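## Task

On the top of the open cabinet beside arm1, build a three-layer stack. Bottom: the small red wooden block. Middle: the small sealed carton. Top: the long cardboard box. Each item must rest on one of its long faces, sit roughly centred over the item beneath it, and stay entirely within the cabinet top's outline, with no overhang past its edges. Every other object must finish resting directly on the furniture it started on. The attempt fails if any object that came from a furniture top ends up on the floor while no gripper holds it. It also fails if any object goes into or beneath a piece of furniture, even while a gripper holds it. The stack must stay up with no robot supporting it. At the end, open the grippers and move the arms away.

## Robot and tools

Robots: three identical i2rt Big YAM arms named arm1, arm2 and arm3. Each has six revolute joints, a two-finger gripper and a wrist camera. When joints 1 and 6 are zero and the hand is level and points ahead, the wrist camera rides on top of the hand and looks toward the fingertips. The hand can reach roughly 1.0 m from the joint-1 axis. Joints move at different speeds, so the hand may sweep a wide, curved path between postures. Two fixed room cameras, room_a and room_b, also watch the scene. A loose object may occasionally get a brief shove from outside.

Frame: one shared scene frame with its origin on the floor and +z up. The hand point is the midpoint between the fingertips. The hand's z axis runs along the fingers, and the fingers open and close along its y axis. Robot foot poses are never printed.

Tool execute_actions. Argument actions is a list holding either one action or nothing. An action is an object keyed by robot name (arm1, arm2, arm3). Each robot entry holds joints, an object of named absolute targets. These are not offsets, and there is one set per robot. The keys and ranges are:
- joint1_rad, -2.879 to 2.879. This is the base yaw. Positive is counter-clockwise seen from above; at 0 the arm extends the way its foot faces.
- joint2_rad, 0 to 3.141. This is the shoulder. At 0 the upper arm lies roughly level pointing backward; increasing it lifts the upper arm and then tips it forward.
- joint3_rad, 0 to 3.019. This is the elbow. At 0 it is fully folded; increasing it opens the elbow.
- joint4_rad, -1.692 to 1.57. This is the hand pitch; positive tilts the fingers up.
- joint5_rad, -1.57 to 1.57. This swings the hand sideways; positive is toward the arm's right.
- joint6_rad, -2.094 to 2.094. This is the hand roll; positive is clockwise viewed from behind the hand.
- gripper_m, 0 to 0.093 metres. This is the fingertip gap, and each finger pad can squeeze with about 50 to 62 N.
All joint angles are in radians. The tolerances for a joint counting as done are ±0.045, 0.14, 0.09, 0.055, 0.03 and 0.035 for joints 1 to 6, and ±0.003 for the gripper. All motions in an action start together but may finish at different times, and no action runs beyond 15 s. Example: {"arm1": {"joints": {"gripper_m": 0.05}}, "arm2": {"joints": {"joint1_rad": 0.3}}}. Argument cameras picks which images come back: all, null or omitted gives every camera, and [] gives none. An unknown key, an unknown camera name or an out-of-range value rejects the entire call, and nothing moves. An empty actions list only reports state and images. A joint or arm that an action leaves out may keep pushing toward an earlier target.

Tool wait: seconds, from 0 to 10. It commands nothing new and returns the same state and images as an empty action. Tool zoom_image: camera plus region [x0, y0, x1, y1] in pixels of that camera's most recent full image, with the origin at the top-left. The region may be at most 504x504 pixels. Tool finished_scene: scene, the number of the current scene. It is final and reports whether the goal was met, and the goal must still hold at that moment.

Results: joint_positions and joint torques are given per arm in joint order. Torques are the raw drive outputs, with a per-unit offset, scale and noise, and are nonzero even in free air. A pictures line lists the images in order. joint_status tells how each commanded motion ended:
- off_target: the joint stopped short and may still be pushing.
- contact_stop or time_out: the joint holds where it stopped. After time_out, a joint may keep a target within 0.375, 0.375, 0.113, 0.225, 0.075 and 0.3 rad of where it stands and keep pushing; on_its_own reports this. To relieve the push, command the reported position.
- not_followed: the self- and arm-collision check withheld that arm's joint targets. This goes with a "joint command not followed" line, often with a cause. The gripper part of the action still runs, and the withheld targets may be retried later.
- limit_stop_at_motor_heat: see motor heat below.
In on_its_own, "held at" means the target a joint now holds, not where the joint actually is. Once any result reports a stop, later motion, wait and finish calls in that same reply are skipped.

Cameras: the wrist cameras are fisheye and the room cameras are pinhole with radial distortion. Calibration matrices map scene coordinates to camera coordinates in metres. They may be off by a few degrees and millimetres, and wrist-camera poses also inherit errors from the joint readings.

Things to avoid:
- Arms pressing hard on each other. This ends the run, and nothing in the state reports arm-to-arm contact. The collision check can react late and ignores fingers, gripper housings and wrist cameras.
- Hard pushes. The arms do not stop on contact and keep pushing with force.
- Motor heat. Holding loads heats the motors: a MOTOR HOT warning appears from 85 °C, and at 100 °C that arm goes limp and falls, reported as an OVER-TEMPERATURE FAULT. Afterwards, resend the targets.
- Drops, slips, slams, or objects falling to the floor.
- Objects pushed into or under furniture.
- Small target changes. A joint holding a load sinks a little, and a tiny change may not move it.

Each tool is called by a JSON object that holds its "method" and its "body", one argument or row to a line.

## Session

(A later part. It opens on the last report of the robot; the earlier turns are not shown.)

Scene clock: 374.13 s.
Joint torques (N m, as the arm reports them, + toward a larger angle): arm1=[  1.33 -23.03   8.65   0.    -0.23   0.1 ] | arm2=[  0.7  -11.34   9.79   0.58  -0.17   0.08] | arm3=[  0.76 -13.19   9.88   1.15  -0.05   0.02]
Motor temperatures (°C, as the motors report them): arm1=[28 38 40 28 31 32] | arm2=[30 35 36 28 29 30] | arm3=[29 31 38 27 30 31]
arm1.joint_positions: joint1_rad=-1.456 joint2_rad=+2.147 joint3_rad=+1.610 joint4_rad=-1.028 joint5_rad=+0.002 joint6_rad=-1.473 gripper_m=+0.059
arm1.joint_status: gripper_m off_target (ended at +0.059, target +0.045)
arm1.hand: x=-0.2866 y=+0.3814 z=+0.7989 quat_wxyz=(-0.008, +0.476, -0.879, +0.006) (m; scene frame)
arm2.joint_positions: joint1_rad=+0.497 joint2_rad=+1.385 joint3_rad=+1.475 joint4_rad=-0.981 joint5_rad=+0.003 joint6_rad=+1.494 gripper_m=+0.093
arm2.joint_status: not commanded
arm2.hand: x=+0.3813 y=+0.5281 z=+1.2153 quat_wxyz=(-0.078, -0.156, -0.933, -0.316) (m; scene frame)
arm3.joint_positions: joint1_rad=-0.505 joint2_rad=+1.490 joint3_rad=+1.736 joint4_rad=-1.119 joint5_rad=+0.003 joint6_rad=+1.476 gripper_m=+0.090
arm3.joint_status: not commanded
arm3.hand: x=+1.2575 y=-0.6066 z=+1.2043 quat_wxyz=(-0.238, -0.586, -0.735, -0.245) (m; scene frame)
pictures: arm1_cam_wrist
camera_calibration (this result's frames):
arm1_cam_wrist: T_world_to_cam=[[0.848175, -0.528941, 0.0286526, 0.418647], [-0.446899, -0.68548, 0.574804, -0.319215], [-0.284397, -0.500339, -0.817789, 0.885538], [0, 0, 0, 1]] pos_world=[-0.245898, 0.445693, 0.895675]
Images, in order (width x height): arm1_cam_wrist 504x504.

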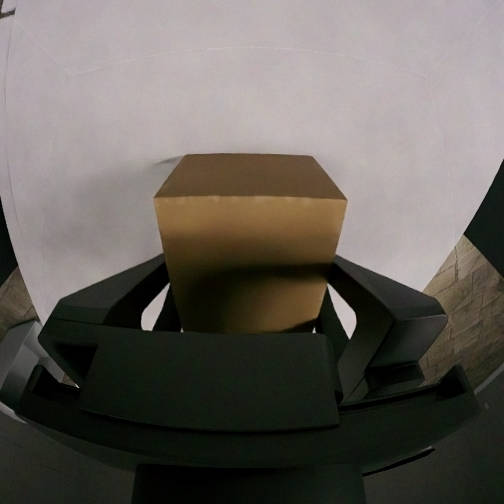

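{"method": "execute_actions", "body": {
  "actions": [
    {"arm1": {"joints": {"joint1_rad": 1.158, "joint2_rad": 1.88, "joint3_rad": 1.525, "joint4_rad": -1.12, "joint6_rad": -1.72}}}
  ],
  "cameras": ["arm1_cam_wrist", "room_b"]
}}

Scene clock: 387.20 s.
Joint torques (N m, as the arm reports them, + toward a larger angle): arm1=[ -0.6  -22.75   9.51  -0.11  -0.08  -0.14] | arm2=[  0.56 -11.31   9.82   0.65  -0.18   0.07] | arm3=[  0.7  -13.01   9.99   1.18  -0.07  -0.02]
Motor temperatures (°C, as the motors report them): arm1=[28 38 39 28 31 32] | arm2=[30 35 36 28 29 30] | arm3=[29 31 38 27 30 31]
arm1.joint_positions: joint1_rad=+1.167 joint2_rad=+1.898 joint3_rad=+1.516 joint4_rad=-1.114 joint5_rad=-0.002 joint6_rad=-1.706 gripper_m=+0.059
arm1.joint_status: all done
arm1.hand: x=-1.1477 y=+1.1543 z=+0.8955 quat_wxyz=(-0.034, +0.937, +0.347, -0.001) (m; scene frame)
arm2.joint_positions: joint1_rad=+0.497 joint2_rad=+1.385 joint3_rad=+1.475 joint4_rad=-0.981 joint5_rad=+0.003 joint6_rad=+1.494 gripper_m=+0.093
arm2.joint_status: not commanded
arm2.hand: x=+0.3813 y=+0.5281 z=+1.2153 quat_wxyz=(-0.078, -0.156, -0.933, -0.316) (m; scene frame)
arm3.joint_positions: joint1_rad=-0.505 joint2_rad=+1.490 joint3_rad=+1.736 joint4_rad=-1.119 joint5_rad=+0.003 joint6_rad=+1.476 gripper_m=+0.090
arm3.joint_status: not commanded
arm3.hand: x=+1.2575 y=-0.6066 z=+1.2043 quat_wxyz=(-0.238, -0.586, -0.735, -0.245) (m; scene frame)
pictures: arm1_cam_wrist, room_b
camera_calibration (this result's frames):
arm1_cam_wrist: T_world_to_cam=[[-0.664637, 0.743515, 0.0737705, -1.69038], [0.626144, 0.50039, 0.597958, -0.387779], [0.407677, 0.443616, -0.798126, 0.793454], [0, 0, 0, 1]] pos_world=[-1.20416, 1.09888, 0.989852]
Images, in order (width x height): arm1_cam_wrist 504x504, room_b 672x504.

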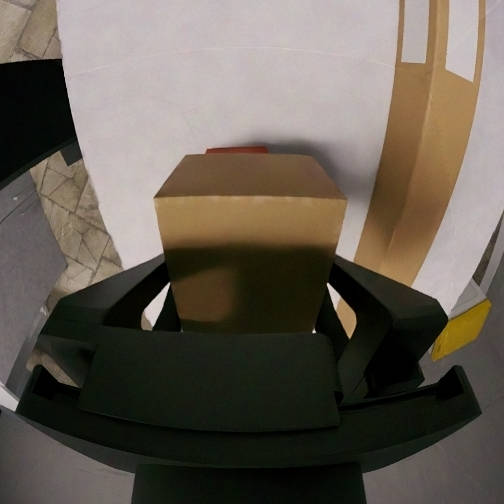

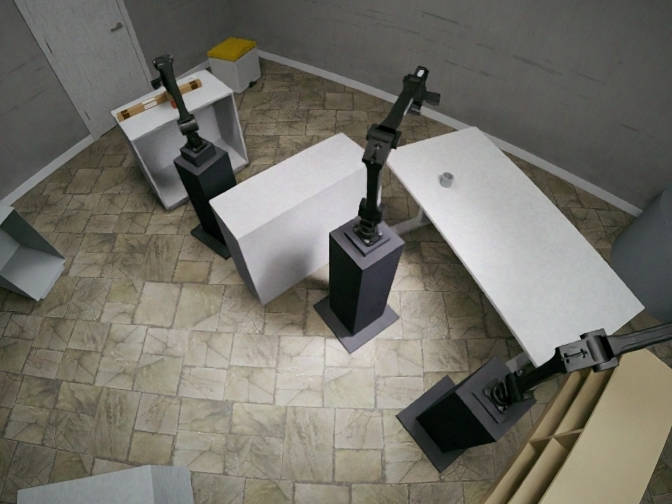

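{"method": "execute_actions", "body": {
  "actions": [
    {"arm1": {"joints": {"joint2_rad": 1.955}}}
  ],
  "cameras": ["arm1_cam_wrist"]
}}

Scene clock: 397.40 s.
Joint torques (N m, as the arm reports them, + toward a larger angle): arm1=[ -0.73 -21.92   9.06  -0.16  -0.08  -0.14] | arm2=[  0.52 -11.02   9.7    0.56  -0.16   0.06] | arm3=[  0.44 -13.21  10.05   0.96  -0.08  -0.02]
Motor temperatures (°C, as the motors report them): arm1=[28 38 40 28 31 32] | arm2=[30 35 36 28 29 30] | arm3=[29 31 38 27 30 31]
arm1.joint_positions: joint1_rad=+1.167 joint2_rad=+1.959 joint3_rad=+1.517 joint4_rad=-1.115 joint5_rad=-0.002 joint6_rad=-1.707 gripper_m=+0.059
arm1.joint_status: all done
arm1.hand: x=-1.1446 y=+1.1507 z=+0.8617 quat_wxyz=(-0.004, +0.938, +0.347, +0.005) (m; scene frame)
arm2.joint_positions: joint1_rad=+0.497 joint2_rad=+1.385 joint3_rad=+1.475 joint4_rad=-0.981 joint5_rad=+0.003 joint6_rad=+1.494 gripper_m=+0.093
arm2.joint_status: not commanded
arm2.hand: x=+0.3813 y=+0.5281 z=+1.2153 quat_wxyz=(-0.078, -0.156, -0.933, -0.316) (m; scene frame)
arm3.joint_positions: joint1_rad=-0.505 joint2_rad=+1.490 joint3_rad=+1.736 joint4_rad=-1.119 joint5_rad=+0.003 joint6_rad=+1.476 gripper_m=+0.090
arm3.joint_status: not commanded
arm3.hand: x=+1.2575 y=-0.6066 z=+1.2043 quat_wxyz=(-0.238, -0.586, -0.735, -0.245) (m; scene frame)
pictures: arm1_cam_wrist
camera_calibration (this result's frames):
arm1_cam_wrist: T_world_to_cam=[[-0.665427, 0.74636, 0.0124231, -1.63452], [0.606566, 0.530943, 0.591758, -0.41996], [0.435068, 0.401307, -0.80602, 0.853594], [0, 0, 0, 1]] pos_world=[-1.20429, 1.10036, 0.956835]
Images, in order (width x height): arm1_cam_wrist 504x504.

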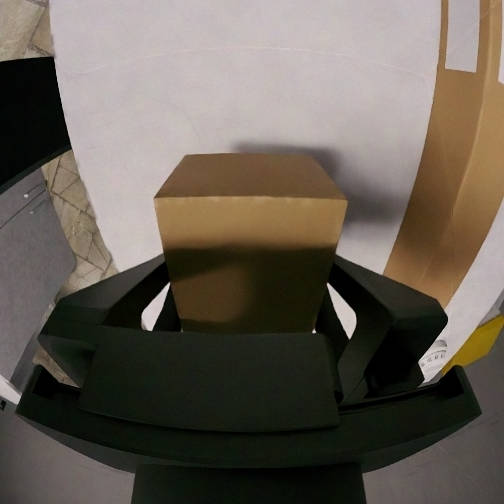

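{"method": "execute_actions", "body": {
  "actions": [
    {"arm1": {"joints": {"joint2_rad": 1.975}}}
  ],
  "cameras": ["arm1_cam_wrist"]
}}

Scene clock: 400.77 s.
Joint torques (N m, as the arm reports them, + toward a larger angle): arm1=[ -0.79 -20.36   9.09  -0.17  -0.07  -0.13] | arm2=[  0.91 -11.54   9.83   0.6   -0.18   0.06] | arm3=[  0.79 -13.07   9.98   1.07  -0.05  -0.02]
Motor temperatures (°C, as the motors report them): arm1=[28 38 40 28 31 32] | arm2=[30 35 36 28 29 30] | arm3=[29 31 38 27 30 31]
arm1.joint_positions: joint1_rad=+1.167 joint2_rad=+1.961 joint3_rad=+1.517 joint4_rad=-1.115 joint5_rad=-0.002 joint6_rad=-1.707 gripper_m=+0.059
arm1.joint_status: all done
arm1.hand: x=-1.1445 y=+1.1506 z=+0.8609 quat_wxyz=(-0.003, +0.938, +0.347, +0.005) (m; scene frame)
arm2.joint_positions: joint1_rad=+0.497 joint2_rad=+1.385 joint3_rad=+1.475 joint4_rad=-0.981 joint5_rad=+0.003 joint6_rad=+1.494 gripper_m=+0.093
arm2.joint_status: not commanded
arm2.hand: x=+0.3813 y=+0.5281 z=+1.2153 quat_wxyz=(-0.078, -0.156, -0.933, -0.316) (m; scene frame)
arm3.joint_positions: joint1_rad=-0.505 joint2_rad=+1.490 joint3_rad=+1.736 joint4_rad=-1.119 joint5_rad=+0.003 joint6_rad=+1.476 gripper_m=+0.090
arm3.joint_status: not commanded
arm3.hand: x=+1.2575 y=-0.6066 z=+1.2043 quat_wxyz=(-0.238, -0.586, -0.735, -0.245) (m; scene frame)
pictures: arm1_cam_wrist
camera_calibration (this result's frames):
arm1_cam_wrist: T_world_to_cam=[[-0.66542, 0.746389, 0.010916, -1.63311], [0.606089, 0.531689, 0.591577, -0.420702], [0.435742, 0.400263, -0.806175, 0.855026], [0, 0, 0, 1]] pos_world=[-1.20429, 1.10038, 0.956005]
Images, in order (width x height): arm1_cam_wrist 504x504.

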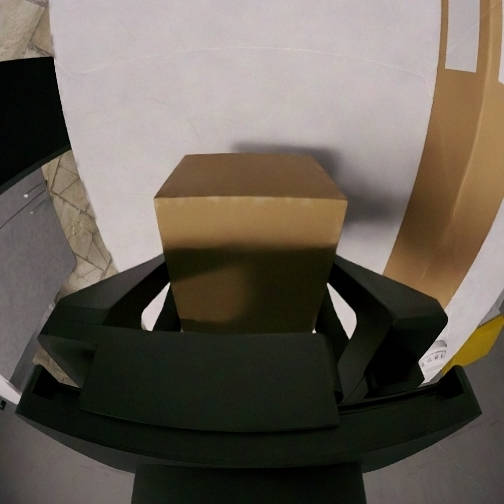

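{"method": "execute_actions", "body": {
  "actions": [
    {"arm1": {"joints": {"joint2_rad": 1.992}}}
  ],
  "cameras": ["arm1_cam_wrist"]
}}

Scene clock: 404.10 s.
Joint torques (N m, as the arm reports them, + toward a larger angle): arm1=[ -0.62 -19.05   9.07  -0.17  -0.08  -0.14] | arm2=[  0.96 -11.75   9.72   0.65  -0.16   0.06] | arm3=[  0.13 -13.52  10.01   1.12  -0.1    0.  ]
Motor temperatures (°C, as the motors report them): arm1=[28 38 40 28 31 32] | arm2=[30 35 36 28 29 30] | arm3=[29 31 38 27 30 31]
arm1.joint_positions: joint1_rad=+1.167 joint2_rad=+1.962 joint3_rad=+1.517 joint4_rad=-1.115 joint5_rad=-0.002 joint6_rad=-1.707 gripper_m=+0.059
arm1.joint_status: all done
arm1.hand: x=-1.1445 y=+1.1506 z=+0.8604 quat_wxyz=(-0.003, +0.938, +0.347, +0.006) (m; scene frame)
arm2.joint_positions: joint1_rad=+0.497 joint2_rad=+1.385 joint3_rad=+1.475 joint4_rad=-0.981 joint5_rad=+0.003 joint6_rad=+1.494 gripper_m=+0.093
arm2.joint_status: not commanded
arm2.hand: x=+0.3813 y=+0.5281 z=+1.2153 quat_wxyz=(-0.078, -0.156, -0.933, -0.316) (m; scene frame)
arm3.joint_positions: joint1_rad=-0.505 joint2_rad=+1.490 joint3_rad=+1.736 joint4_rad=-1.119 joint5_rad=+0.003 joint6_rad=+1.476 gripper_m=+0.090
arm3.joint_status: not commanded
arm3.hand: x=+1.2575 y=-0.6066 z=+1.2043 quat_wxyz=(-0.238, -0.586, -0.735, -0.245) (m; scene frame)
pictures: arm1_cam_wrist
camera_calibration (this result's frames):
arm1_cam_wrist: T_world_to_cam=[[-0.665417, 0.746403, 0.0101625, -1.6324], [0.605851, 0.532061, 0.591486, -0.421072], [0.43608, 0.399741, -0.806251, 0.855741], [0, 0, 0, 1]] pos_world=[-1.20429, 1.10039, 0.95559]
Images, in order (width x height): arm1_cam_wrist 504x504.

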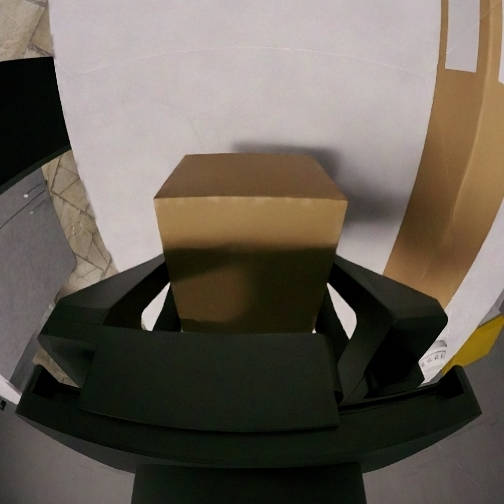

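Contact confirmed (q2 stalled). Release.

{"method": "execute_actions", "body": {
  "actions": [
    {"arm1": {"joints": {"gripper_m": 0.093, "joint2_rad": 1.96}}}
  ],
  "cameras": ["arm1_cam_wrist"]
}}

Scene clock: 406.00 s.
Joint torques (N m, as the arm reports them, + toward a larger angle): arm1=[ -0.65 -22.61   9.03  -0.21  -0.08  -0.13] | arm2=[  0.75 -10.84   9.8    0.63  -0.17   0.05] | arm3=[  0.61 -13.25  10.02   1.06  -0.05  -0.02]
Motor temperatures (°C, as the motors report them): arm1=[28 38 40 28 31 32] | arm2=[30 35 36 28 29 30] | arm3=[29 31 38 27 30 31]
arm1.joint_positions: joint1_rad=+1.167 joint2_rad=+1.962 joint3_rad=+1.517 joint4_rad=-1.115 joint5_rad=-0.002 joint6_rad=-1.707 gripper_m=+0.093
arm1.joint_status: all done
arm1.hand: x=-1.1445 y=+1.1505 z=+0.8602 quat_wxyz=(-0.002, +0.938, +0.347, +0.006) (m; scene frame)
arm2.joint_positions: joint1_rad=+0.497 joint2_rad=+1.385 joint3_rad=+1.475 joint4_rad=-0.981 joint5_rad=+0.003 joint6_rad=+1.494 gripper_m=+0.093
arm2.joint_status: not commanded
arm2.hand: x=+0.3813 y=+0.5281 z=+1.2153 quat_wxyz=(-0.078, -0.156, -0.933, -0.316) (m; scene frame)
arm3.joint_positions: joint1_rad=-0.505 joint2_rad=+1.490 joint3_rad=+1.736 joint4_rad=-1.119 joint5_rad=+0.003 joint6_rad=+1.476 gripper_m=+0.090
arm3.joint_status: not commanded
arm3.hand: x=+1.2575 y=-0.6066 z=+1.2043 quat_wxyz=(-0.238, -0.586, -0.735, -0.245) (m; scene frame)
pictures: arm1_cam_wrist
camera_calibration (this result's frames):
arm1_cam_wrist: T_world_to_cam=[[-0.665699, 0.746156, 0.00978107, -1.63207], [0.605527, 0.532481, 0.59144, -0.42176], [0.436098, 0.399644, -0.806289, 0.855739], [0, 0, 0, 1]] pos_world=[-1.20427, 1.10037, 0.955383]
Images, in order (width x height): arm1_cam_wrist 504x504.

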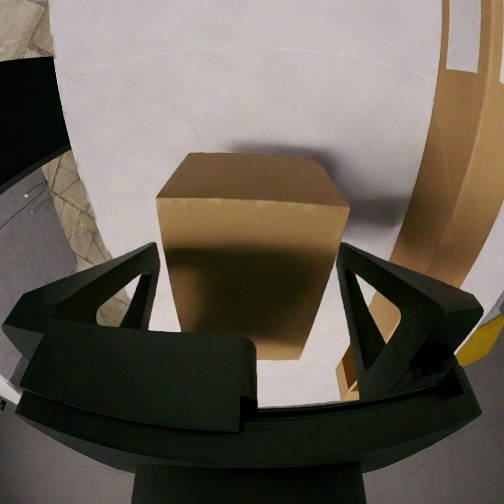

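{"method": "execute_actions", "body": {
  "actions": [
    {"arm1": {"joints": {"joint1_rad": 1.285, "joint2_rad": 1.89, "joint3_rad": 2.17, "joint4_rad": -1.31, "joint6_rad": -1.595}}}
  ],
  "cameras": ["arm1_cam_wrist", "room_a", "room_b"]
}}

Scene clock: 418.73 s.
Joint torques (N m, as the arm reports them, + toward a larger angle): arm1=[ -0.48 -22.37  12.73   0.66  -0.15   0.18] | arm2=[  0.54 -11.36   9.77   0.63  -0.21   0.03] | arm3=[  0.29 -13.19  10.09   1.14  -0.08  -0.02]
Motor temperatures (°C, as the motors report them): arm1=[28 38 40 28 31 32] | arm2=[30 34 36 28 29 30] | arm3=[29 31 38 27 30 31]
arm1.joint_positions: joint1_rad=+1.292 joint2_rad=+1.884 joint3_rad=+2.139 joint4_rad=-1.304 joint5_rad=+0.000 joint6_rad=-1.609 gripper_m=+0.093
arm1.joint_status: all done
arm1.hand: x=-1.2837 y=+1.1992 z=+1.1667 quat_wxyz=(-0.242, +0.902, +0.349, -0.076) (m; scene frame)
arm2.joint_positions: joint1_rad=+0.497 joint2_rad=+1.385 joint3_rad=+1.475 joint4_rad=-0.981 joint5_rad=+0.003 joint6_rad=+1.494 gripper_m=+0.093
arm2.joint_status: not commanded
arm2.hand: x=+0.3813 y=+0.5281 z=+1.2153 quat_wxyz=(-0.078, -0.156, -0.933, -0.316) (m; scene frame)
arm3.joint_positions: joint1_rad=-0.505 joint2_rad=+1.490 joint3_rad=+1.736 joint4_rad=-1.119 joint5_rad=+0.003 joint6_rad=+1.476 gripper_m=+0.090
arm3.joint_status: not commanded
arm3.hand: x=+1.2575 y=-0.6066 z=+1.2043 quat_wxyz=(-0.238, -0.586, -0.735, -0.245) (m; scene frame)
pictures: arm1_cam_wrist, room_a, room_b
camera_calibration (this result's frames):
arm1_cam_wrist: T_world_to_cam=[[-0.605149, 0.622275, 0.496557, -2.10567], [0.777144, 0.326399, 0.538061, -0.0148836], [0.172747, 0.711504, -0.681118, 0.286065], [0, 0, 0, 1]] pos_world=[-1.3121, 1.11163, 1.24844]
Images, in order (width x height): arm1_cam_wrist 504x504, room_a 672x504, room_b 672x504.

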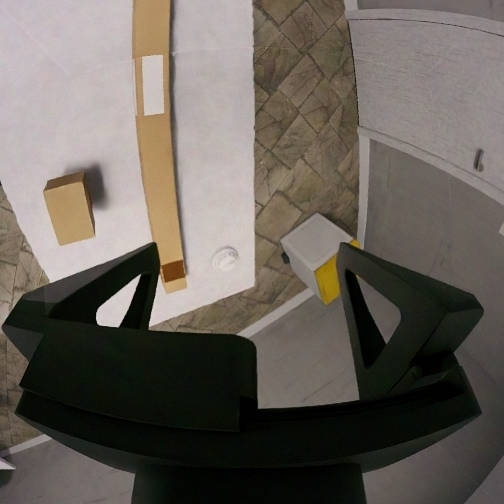

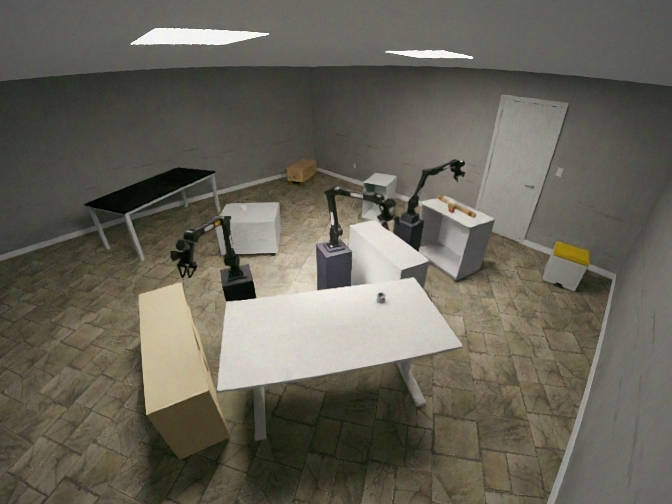

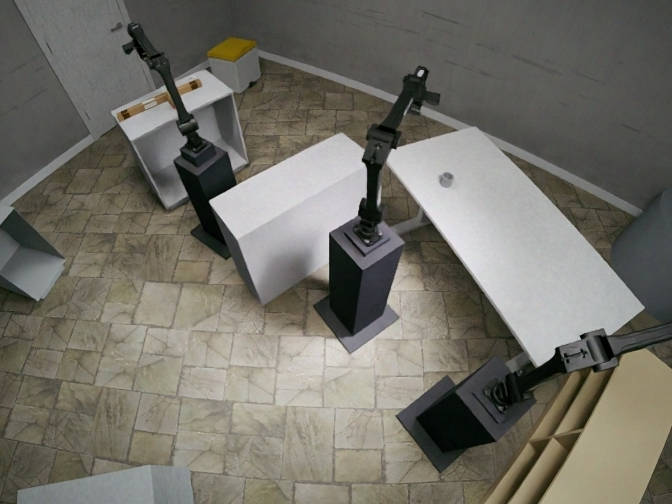

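{"method": "execute_actions", "body": {
  "actions": [
    {"arm1": {"joints": {"joint2_rad": 2.378, "joint6_rad": -1.58}}}
  ],
  "cameras": ["arm1_cam_wrist"]
}}

Scene clock: 425.90 s.
Joint torques (N m, as the arm reports them, + toward a larger angle): arm1=[ -0.33 -28.1    9.5   -0.06  -0.18   0.09] | arm2=[  0.31 -11.24   9.73   0.59  -0.17   0.07] | arm3=[  0.98 -13.22   9.9    1.13  -0.07  -0.01]
Motor temperatures (°C, as the motors report them): arm1=[28 38 41 28 31 32] | arm2=[30 34 36 28 29 30] | arm3=[29 31 38 27 30 31]
arm1.joint_positions: joint1_rad=+1.291 joint2_rad=+2.374 joint3_rad=+2.165 joint4_rad=-1.306 joint5_rad=+0.001 joint6_rad=-1.590 gripper_m=+0.093
arm1.joint_status: all done
arm1.hand: x=-1.2993 y=+1.2256 z=+0.8335 quat_wxyz=(-0.024, +0.936, +0.350, -0.001) (m; scene frame)
arm2.joint_positions: joint1_rad=+0.497 joint2_rad=+1.385 joint3_rad=+1.475 joint4_rad=-0.981 joint5_rad=+0.003 joint6_rad=+1.494 gripper_m=+0.093
arm2.joint_status: not commanded
arm2.hand: x=+0.3813 y=+0.5281 z=+1.2153 quat_wxyz=(-0.078, -0.156, -0.933, -0.316) (m; scene frame)
arm3.joint_positions: joint1_rad=-0.505 joint2_rad=+1.490 joint3_rad=+1.736 joint4_rad=-1.119 joint5_rad=+0.003 joint6_rad=+1.476 gripper_m=+0.090
arm3.joint_status: not commanded
arm3.hand: x=+1.2575 y=-0.6066 z=+1.2043 quat_wxyz=(-0.238, -0.586, -0.735, -0.245) (m; scene frame)
pictures: arm1_cam_wrist
camera_calibration (this result's frames):
arm1_cam_wrist: T_world_to_cam=[[-0.670586, 0.739753, 0.0554987, -1.8275], [0.617983, 0.51568, 0.59344, -0.317098], [0.410379, 0.43225, -0.802962, 0.795523], [0, 0, 0, 1]] pos_world=[-1.356, 1.17155, 0.928377]
Images, in order (width x height): arm1_cam_wrist 504x504.

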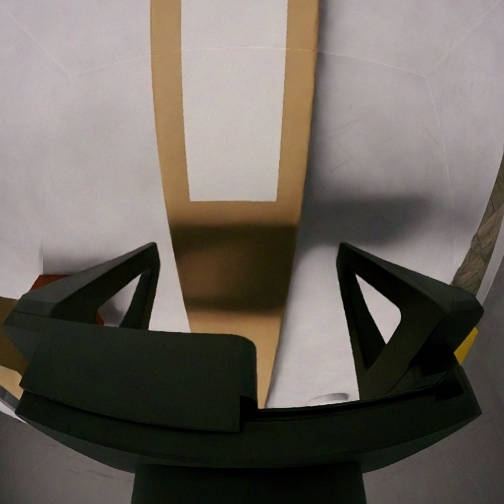

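{"method": "execute_actions", "body": {
  "actions": [
    {"arm1": {"joints": {"joint2_rad": 2.405, "joint4_rad": -1.33, "gripper_m": 0.072}}}
  ],
  "cameras": ["arm1_cam_wrist"]
}}

{"method": "execute_actions", "body": {
  "actions": [
    {"arm1": {"joints": {"gripper_m": 0.038}}}
  ],
  "cameras": ["arm1_cam_wrist"]
}}

Scene clock: 430.83 s.
Joint torques (N m, as the arm reports them, + toward a larger angle): arm1=[ -0.46 -27.79   9.39  -0.25  -0.18   0.09] | arm2=[  0.83 -11.5    9.72   0.6   -0.17   0.04] | arm3=[  1.11 -13.48  10.04   1.15  -0.09   0.  ]
Motor temperatures (°C, as the motors report them): arm1=[28 39 41 28 31 32] | arm2=[30 34 36 28 29 30] | arm3=[29 31 38 27 30 31]
arm1.joint_positions: joint1_rad=+1.291 joint2_rad=+2.401 joint3_rad=+2.165 joint4_rad=-1.323 joint5_rad=+0.001 joint6_rad=-1.590 gripper_m=+0.072
arm1.joint_status: all done
arm1.hand: x=-1.2941 y=+1.2199 z=+0.8144 quat_wxyz=(-0.003, +0.937, +0.350, +0.006) (m; scene frame)
arm2.joint_positions: joint1_rad=+0.497 joint2_rad=+1.385 joint3_rad=+1.475 joint4_rad=-0.981 joint5_rad=+0.003 joint6_rad=+1.494 gripper_m=+0.093
arm2.joint_status: not commanded
arm2.hand: x=+0.3813 y=+0.5281 z=+1.2153 quat_wxyz=(-0.078, -0.156, -0.933, -0.316) (m; scene frame)
arm3.joint_positions: joint1_rad=-0.505 joint2_rad=+1.490 joint3_rad=+1.736 joint4_rad=-1.119 joint5_rad=+0.003 joint6_rad=+1.476 gripper_m=+0.090
arm3.joint_status: not commanded
arm3.hand: x=+1.2575 y=-0.6066 z=+1.2043 quat_wxyz=(-0.238, -0.586, -0.735, -0.245) (m; scene frame)
pictures: arm1_cam_wrist
camera_calibration (this result's frames):
arm1_cam_wrist: T_world_to_cam=[[-0.671101, 0.741285, 0.0109337, -1.78494], [0.601312, 0.535636, 0.59289, -0.351431], [0.433644, 0.404464, -0.80521, 0.846388], [0, 0, 0, 1]] pos_world=[-1.35358, 1.16905, 0.909395]
Images, in order (width x height): arm1_cam_wrist 504x504.

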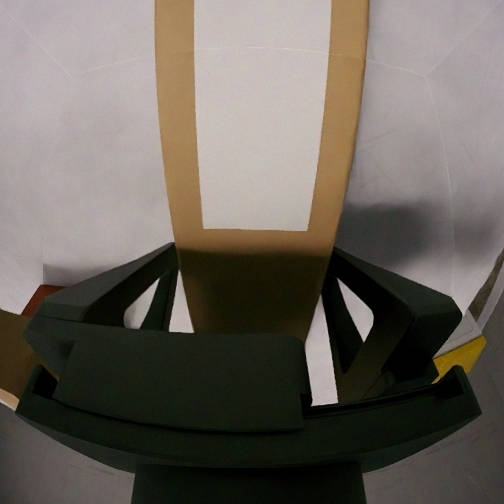

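Scene clock: 431.37 s.
Joint torques (N m, as the arm reports them, + toward a larger angle): arm1=[ -0.46 -28.02   9.42  -0.24  -0.18   0.09] | arm2=[  0.59 -11.25   9.75   0.79  -0.17   0.06] | arm3=[  0.85 -13.77  10.11   1.01  -0.03  -0.02]
Motor temperatures (°C, as the motors report them): arm1=[28 39 41 28 31 32] | arm2=[30 34 36 28 29 30] | arm3=[29 31 38 27 30 31]
arm1.joint_positions: joint1_rad=+1.291 joint2_rad=+2.401 joint3_rad=+2.165 joint4_rad=-1.323 joint5_rad=+0.001 joint6_rad=-1.590 gripper_m=+0.049
arm1.joint_status: gripper_m off_target (ended at +0.049, target +0.038)
arm1.hand: x=-1.2940 y=+1.2198 z=+0.8144 quat_wxyz=(-0.003, +0.937, +0.350, +0.006) (m; scene frame)
arm2.joint_positions: joint1_rad=+0.497 joint2_rad=+1.385 joint3_rad=+1.475 joint4_rad=-0.981 joint5_rad=+0.003 joint6_rad=+1.494 gripper_m=+0.093
arm2.joint_status: not commanded
arm2.hand: x=+0.3813 y=+0.5281 z=+1.2153 quat_wxyz=(-0.078, -0.156, -0.933, -0.316) (m; scene frame)
arm3.joint_positions: joint1_rad=-0.505 joint2_rad=+1.490 joint3_rad=+1.736 joint4_rad=-1.119 joint5_rad=+0.003 joint6_rad=+1.476 gripper_m=+0.090
arm3.joint_status: not commanded
arm3.hand: x=+1.2575 y=-0.6066 z=+1.2043 quat_wxyz=(-0.238, -0.586, -0.735, -0.245) (m; scene frame)
pictures: arm1_cam_wrist
camera_calibration (this result's frames):
arm1_cam_wrist: T_world_to_cam=[[-0.670817, 0.741547, 0.0105579, -1.78449], [0.601376, 0.535575, 0.59288, -0.351263], [0.433994, 0.404063, -0.805222, 0.847342], [0, 0, 0, 1]] pos_world=[-1.35357, 1.16903, 0.909395]
Images, in order (width x height): arm1_cam_wrist 504x504.

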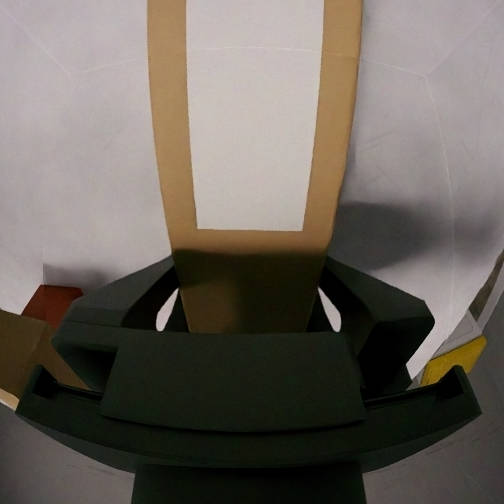

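{"method": "execute_actions", "body": {
  "actions": [
    {"arm1": {"joints": {"joint1_rad": 1.17, "joint2_rad": 1.87, "joint3_rad": 1.87, "joint4_rad": -1.214, "joint6_rad": -1.72}}}
  ],
  "cameras": []
}}

{"method": "execute_actions", "body": {
  "actions": [
    {"arm1": {"joints": {"joint3_rad": 1.588}}}
  ],
  "cameras": ["arm1_cam_wrist", "room_a", "room_b"]
}}

Scene clock: 448.27 s.
Joint torques (N m, as the arm reports them, + toward a larger angle): arm1=[  0.35 -23.84  11.05   0.86  -0.19  -0.11] | arm2=[  0.43 -11.35   9.77   0.67  -0.18   0.06] | arm3=[  0.86 -13.41  10.1    1.22  -0.02  -0.02]
Motor temperatures (°C, as the motors report them): arm1=[28 39 40 28 31 32] | arm2=[30 34 37 28 29 30] | arm3=[29 31 38 27 30 31]
arm1.joint_positions: joint1_rad=+1.168 joint2_rad=+1.889 joint3_rad=+1.857 joint4_rad=-1.221 joint5_rad=+0.001 joint6_rad=-1.707 gripper_m=+0.049
arm1.joint_status: all done
arm1.hand: x=-1.1945 y=+1.2237 z=+1.0382 quat_wxyz=(-0.152, +0.926, +0.344, -0.026) (m; scene frame)
arm2.joint_positions: joint1_rad=+0.497 joint2_rad=+1.385 joint3_rad=+1.475 joint4_rad=-0.981 joint5_rad=+0.003 joint6_rad=+1.494 gripper_m=+0.093
arm2.joint_status: not commanded
arm2.hand: x=+0.3813 y=+0.5281 z=+1.2153 quat_wxyz=(-0.078, -0.156, -0.933, -0.316) (m; scene frame)
arm3.joint_positions: joint1_rad=-0.505 joint2_rad=+1.490 joint3_rad=+1.736 joint4_rad=-1.119 joint5_rad=+0.003 joint6_rad=+1.476 gripper_m=+0.090
arm3.joint_status: not commanded
arm3.hand: x=+1.2575 y=-0.6066 z=+1.2043 quat_wxyz=(-0.238, -0.586, -0.735, -0.245) (m; scene frame)
pictures: none
No camera images: the call's "cameras" was empty. Leave "cameras" out to get every camera's image.

Scene clock: 449.33 s.
Joint torques (N m, as the arm reports them, + toward a larger angle): arm1=[  0.33 -22.65  10.16   0.26  -0.19  -0.13] | arm2=[  0.8  -11.3    9.73   0.61  -0.16   0.03] | arm3=[  0.31 -13.29   9.99   1.27  -0.07   0.  ]
Motor temperatures (°C, as the motors report them): arm1=[28 39 40 28 31 32] | arm2=[30 34 37 28 29 30] | arm3=[29 31 38 27 30 31]
arm1.joint_positions: joint1_rad=+1.168 joint2_rad=+1.885 joint3_rad=+1.573 joint4_rad=-1.218 joint5_rad=+0.001 joint6_rad=-1.707 gripper_m=+0.049
arm1.joint_status: all done
arm1.hand: x=-1.1458 y=+1.1512 z=+0.9226 quat_wxyz=(-0.018, +0.938, +0.347, +0.004) (m; scene frame)
arm2.joint_positions: joint1_rad=+0.497 joint2_rad=+1.385 joint3_rad=+1.475 joint4_rad=-0.981 joint5_rad=+0.003 joint6_rad=+1.494 gripper_m=+0.093
arm2.joint_status: not commanded
arm2.hand: x=+0.3813 y=+0.5281 z=+1.2153 quat_wxyz=(-0.078, -0.156, -0.933, -0.316) (m; scene frame)
arm3.joint_positions: joint1_rad=-0.505 joint2_rad=+1.490 joint3_rad=+1.736 joint4_rad=-1.119 joint5_rad=+0.003 joint6_rad=+1.476 gripper_m=+0.090
arm3.joint_status: not commanded
arm3.hand: x=+1.2575 y=-0.6066 z=+1.2043 quat_wxyz=(-0.238, -0.586, -0.735, -0.245) (m; scene frame)
pictures: arm1_cam_wrist, room_a, room_b
camera_calibration (this result's frames):
arm1_cam_wrist: T_world_to_cam=[[-0.666213, 0.744722, 0.0393659, -1.66024], [0.613038, 0.516824, 0.59756, -0.437227], [0.424671, 0.422235, -0.800857, 0.862235], [0, 0, 0, 1]] pos_world=[-1.2042, 1.09832, 1.01715]
Images, in order (width x height): arm1_cam_wrist 504x504, room_a 672x504, room_b 672x504.

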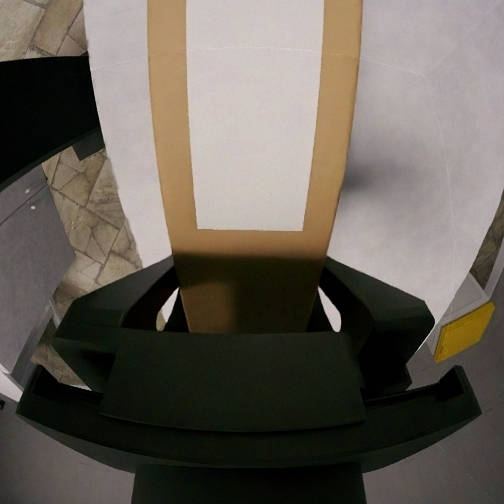

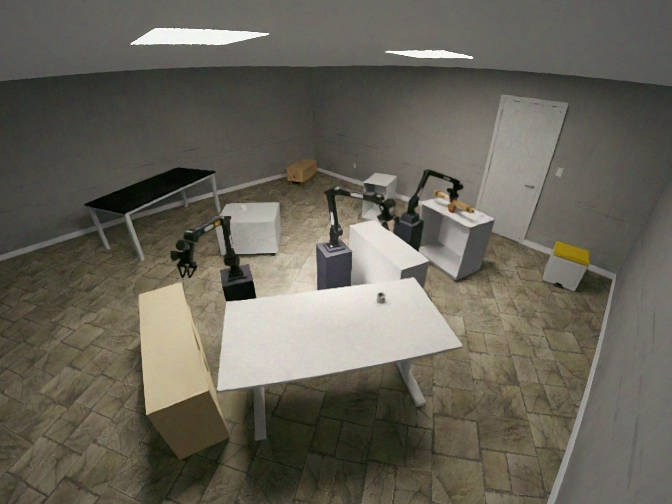

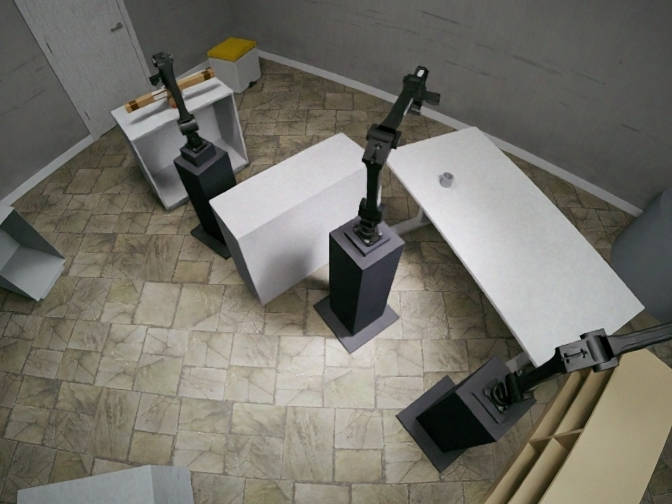

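{"method": "execute_actions", "body": {
  "actions": [
    {"arm1": {"joints": {"joint2_rad": 1.935}}}
  ],
  "cameras": ["arm1_cam_wrist"]
}}

Scene clock: 451.87 s.
Joint torques (N m, as the arm reports them, + toward a larger angle): arm1=[  0.27 -20.23   9.81   0.11  -0.19  -0.14] | arm2=[  0.75 -10.85   9.79   0.53  -0.17   0.07] | arm3=[  0.96 -13.03  10.04   1.23  -0.05  -0.01]
Motor temperatures (°C, as the motors report them): arm1=[28 39 40 28 31 32] | arm2=[30 34 37 28 29 30] | arm3=[29 31 38 27 30 31]
arm1.joint_positions: joint1_rad=+1.168 joint2_rad=+1.920 joint3_rad=+1.576 joint4_rad=-1.216 joint5_rad=+0.001 joint6_rad=-1.707 gripper_m=+0.049
arm1.joint_status: all done
arm1.hand: x=-1.1456 y=+1.1515 z=+0.9043 quat_wxyz=(-0.003, +0.938, +0.347, +0.007) (m; scene frame)
arm2.joint_positions: joint1_rad=+0.497 joint2_rad=+1.385 joint3_rad=+1.475 joint4_rad=-0.981 joint5_rad=+0.003 joint6_rad=+1.494 gripper_m=+0.093
arm2.joint_status: not commanded
arm2.hand: x=+0.3813 y=+0.5281 z=+1.2153 quat_wxyz=(-0.078, -0.156, -0.933, -0.316) (m; scene frame)
arm3.joint_positions: joint1_rad=-0.505 joint2_rad=+1.490 joint3_rad=+1.736 joint4_rad=-1.119 joint5_rad=+0.003 joint6_rad=+1.476 gripper_m=+0.090
arm3.joint_status: not commanded
arm3.hand: x=+1.2575 y=-0.6066 z=+1.2043 quat_wxyz=(-0.238, -0.586, -0.735, -0.245) (m; scene frame)
pictures: arm1_cam_wrist
camera_calibration (this result's frames):
arm1_cam_wrist: T_world_to_cam=[[-0.666574, 0.745381, 0.00922993, -1.63359], [0.603208, 0.532075, 0.594168, -0.452242], [0.437971, 0.401625, -0.804288, 0.889428], [0, 0, 0, 1]] pos_world=[-1.20566, 1.10106, 0.999142]
Images, in order (width x height): arm1_cam_wrist 504x504.

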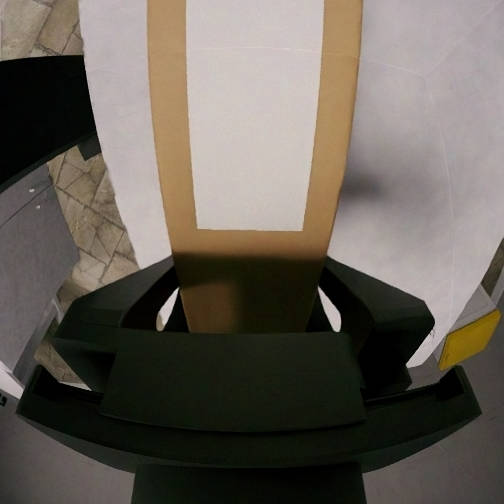

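Stalled at 1.920 at the predicted height — contact. Release and lift.

{"method": "execute_actions", "body": {
  "actions": [
    {"arm1": {"joints": {"gripper_m": 0.093, "joint2_rad": 1.918}}}
  ],
  "cameras": ["arm1_cam_wrist"]
}}

{"method": "execute_actions", "body": {
  "actions": [
    {"arm1": {"joints": {"joint2_rad": 1.6}}}
  ],
  "cameras": ["arm1_cam_wrist", "room_a", "room_b"]
}}

Scene clock: 454.93 s.
Joint torques (N m, as the arm reports them, + toward a larger angle): arm1=[  0.24 -22.28   9.75   0.11  -0.19  -0.13] | arm2=[  0.58 -11.38   9.81   0.6   -0.18   0.06] | arm3=[  0.79 -13.19  10.15   0.99  -0.08  -0.03]
Motor temperatures (°C, as the motors report them): arm1=[28 39 40 28 31 32] | arm2=[30 34 37 28 29 30] | arm3=[29 31 38 27 30 31]
arm1.joint_positions: joint1_rad=+1.168 joint2_rad=+1.920 joint3_rad=+1.576 joint4_rad=-1.216 joint5_rad=+0.001 joint6_rad=-1.707 gripper_m=+0.093
arm1.joint_status: all done
arm1.hand: x=-1.1456 y=+1.1515 z=+0.9043 quat_wxyz=(-0.003, +0.938, +0.347, +0.007) (m; scene frame)
arm2.joint_positions: joint1_rad=+0.497 joint2_rad=+1.385 joint3_rad=+1.475 joint4_rad=-0.981 joint5_rad=+0.003 joint6_rad=+1.494 gripper_m=+0.093
arm2.joint_status: not commanded
arm2.hand: x=+0.3813 y=+0.5281 z=+1.2153 quat_wxyz=(-0.078, -0.156, -0.933, -0.316) (m; scene frame)
arm3.joint_positions: joint1_rad=-0.505 joint2_rad=+1.490 joint3_rad=+1.736 joint4_rad=-1.119 joint5_rad=+0.003 joint6_rad=+1.476 gripper_m=+0.090
arm3.joint_status: not commanded
arm3.hand: x=+1.2575 y=-0.6066 z=+1.2043 quat_wxyz=(-0.238, -0.586, -0.735, -0.245) (m; scene frame)
pictures: arm1_cam_wrist
camera_calibration (this result's frames):
arm1_cam_wrist: T_world_to_cam=[[-0.666574, 0.745381, 0.00922993, -1.63359], [0.603208, 0.532075, 0.594168, -0.452242], [0.437971, 0.401625, -0.804288, 0.889428], [0, 0, 0, 1]] pos_world=[-1.20566, 1.10106, 0.999142]
Images, in order (width x height): arm1_cam_wrist 504x504.

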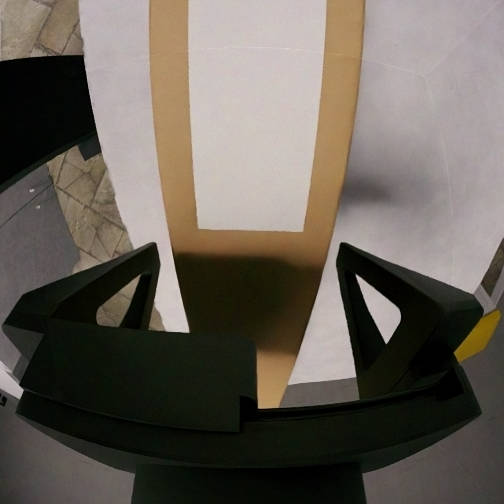

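Scene clock: 456.40 s.
Joint torques (N m, as the arm reports them, + toward a larger angle): arm1=[  0.34 -18.84  11.46   0.59  -0.19  -0.1 ] | arm2=[  0.41 -11.47   9.73   0.76  -0.19   0.06] | arm3=[  0.92 -13.51   9.96   1.11  -0.07   0.02]
Motor temperatures (°C, as the motors report them): arm1=[28 39 40 28 31 32] | arm2=[30 34 37 28 29 30] | arm3=[29 31 38 27 30 31]
arm1.joint_positions: joint1_rad=+1.168 joint2_rad=+1.610 joint3_rad=+1.570 joint4_rad=-1.216 joint5_rad=+0.001 joint6_rad=-1.707 gripper_m=+0.093
arm1.joint_status: all done
arm1.hand: x=-1.1402 y=+1.1386 z=+1.0731 quat_wxyz=(-0.151, +0.926, +0.344, -0.026) (m; scene frame)
arm2.joint_positions: joint1_rad=+0.497 joint2_rad=+1.385 joint3_rad=+1.475 joint4_rad=-0.981 joint5_rad=+0.003 joint6_rad=+1.494 gripper_m=+0.093
arm2.joint_status: not commanded
arm2.hand: x=+0.3813 y=+0.5281 z=+1.2153 quat_wxyz=(-0.078, -0.156, -0.933, -0.316) (m; scene frame)
arm3.joint_positions: joint1_rad=-0.505 joint2_rad=+1.490 joint3_rad=+1.736 joint4_rad=-1.119 joint5_rad=+0.003 joint6_rad=+1.476 gripper_m=+0.090
arm3.joint_status: not commanded
arm3.hand: x=+1.2575 y=-0.6066 z=+1.2043 quat_wxyz=(-0.238, -0.586, -0.735, -0.245) (m; scene frame)
pictures: arm1_cam_wrist, room_a, room_b
camera_calibration (this result's frames):
arm1_cam_wrist: T_world_to_cam=[[-0.643714, 0.702141, 0.304352, -1.86331], [0.700616, 0.380733, 0.603473, -0.275571], [0.307846, 0.601698, -0.737015, 0.579632], [0, 0, 0, 1]] pos_world=[-1.18481, 1.06447, 1.1606]
Images, in order (width x height): arm1_cam_wrist 504x504, room_a 672x504, room_b 672x504.

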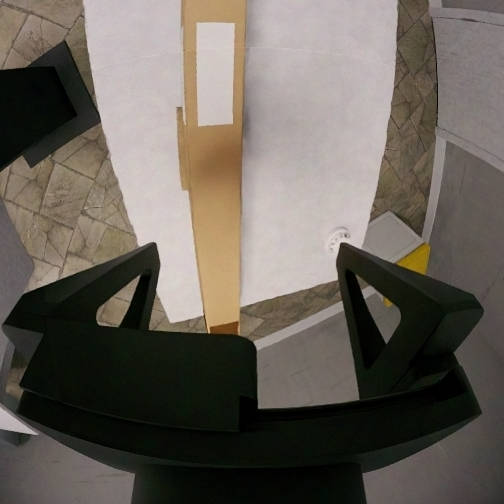

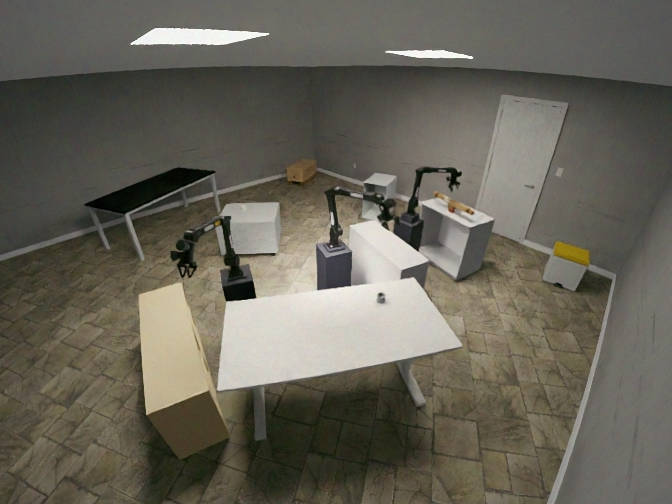

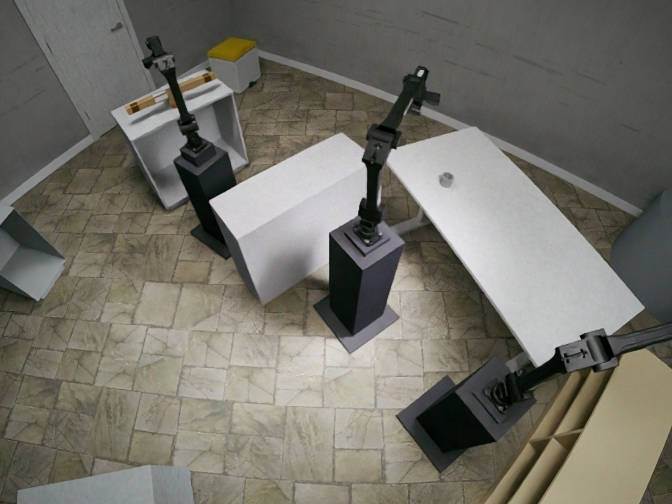

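{"method": "zoom_image", "body": {
  "camera": "room_b",
  "region": [90, 30, 270, 165]
}}

{"method": "zoom_image", "body": {
  "camera": "room_a",
  "region": [400, 160, 520, 250]
}}

Region (90, 30, 270, 165) of room_b's 672x504 image, scaled by 2.800, with more detail than that image has; it fills the top 378 rows of this view, and the rest is white.

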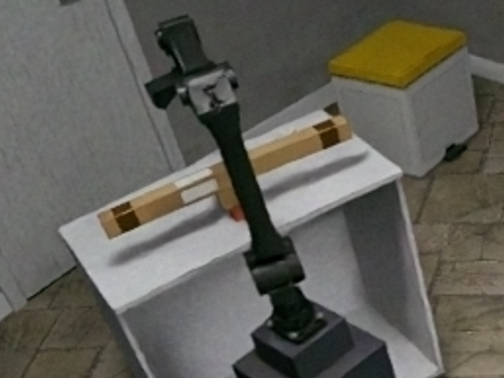

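Region (400, 160, 520, 250) of room_a's 672x504 image, scaled by 4.200, with more detail than that image has; it fills the top 378 rows of this view, and the rest is white.

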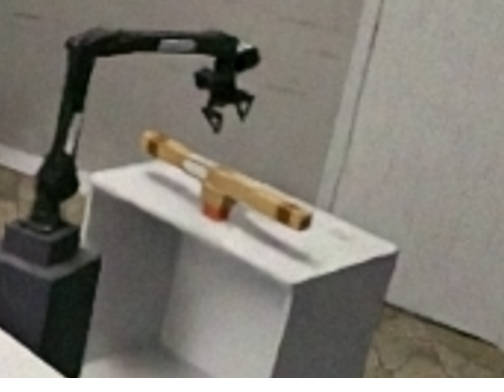

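The stack is in place and balanced, and the arm is clear.

{"method": "finished_scene", "body": {
  "scene": 2
}}

The scene is finished: the task was done.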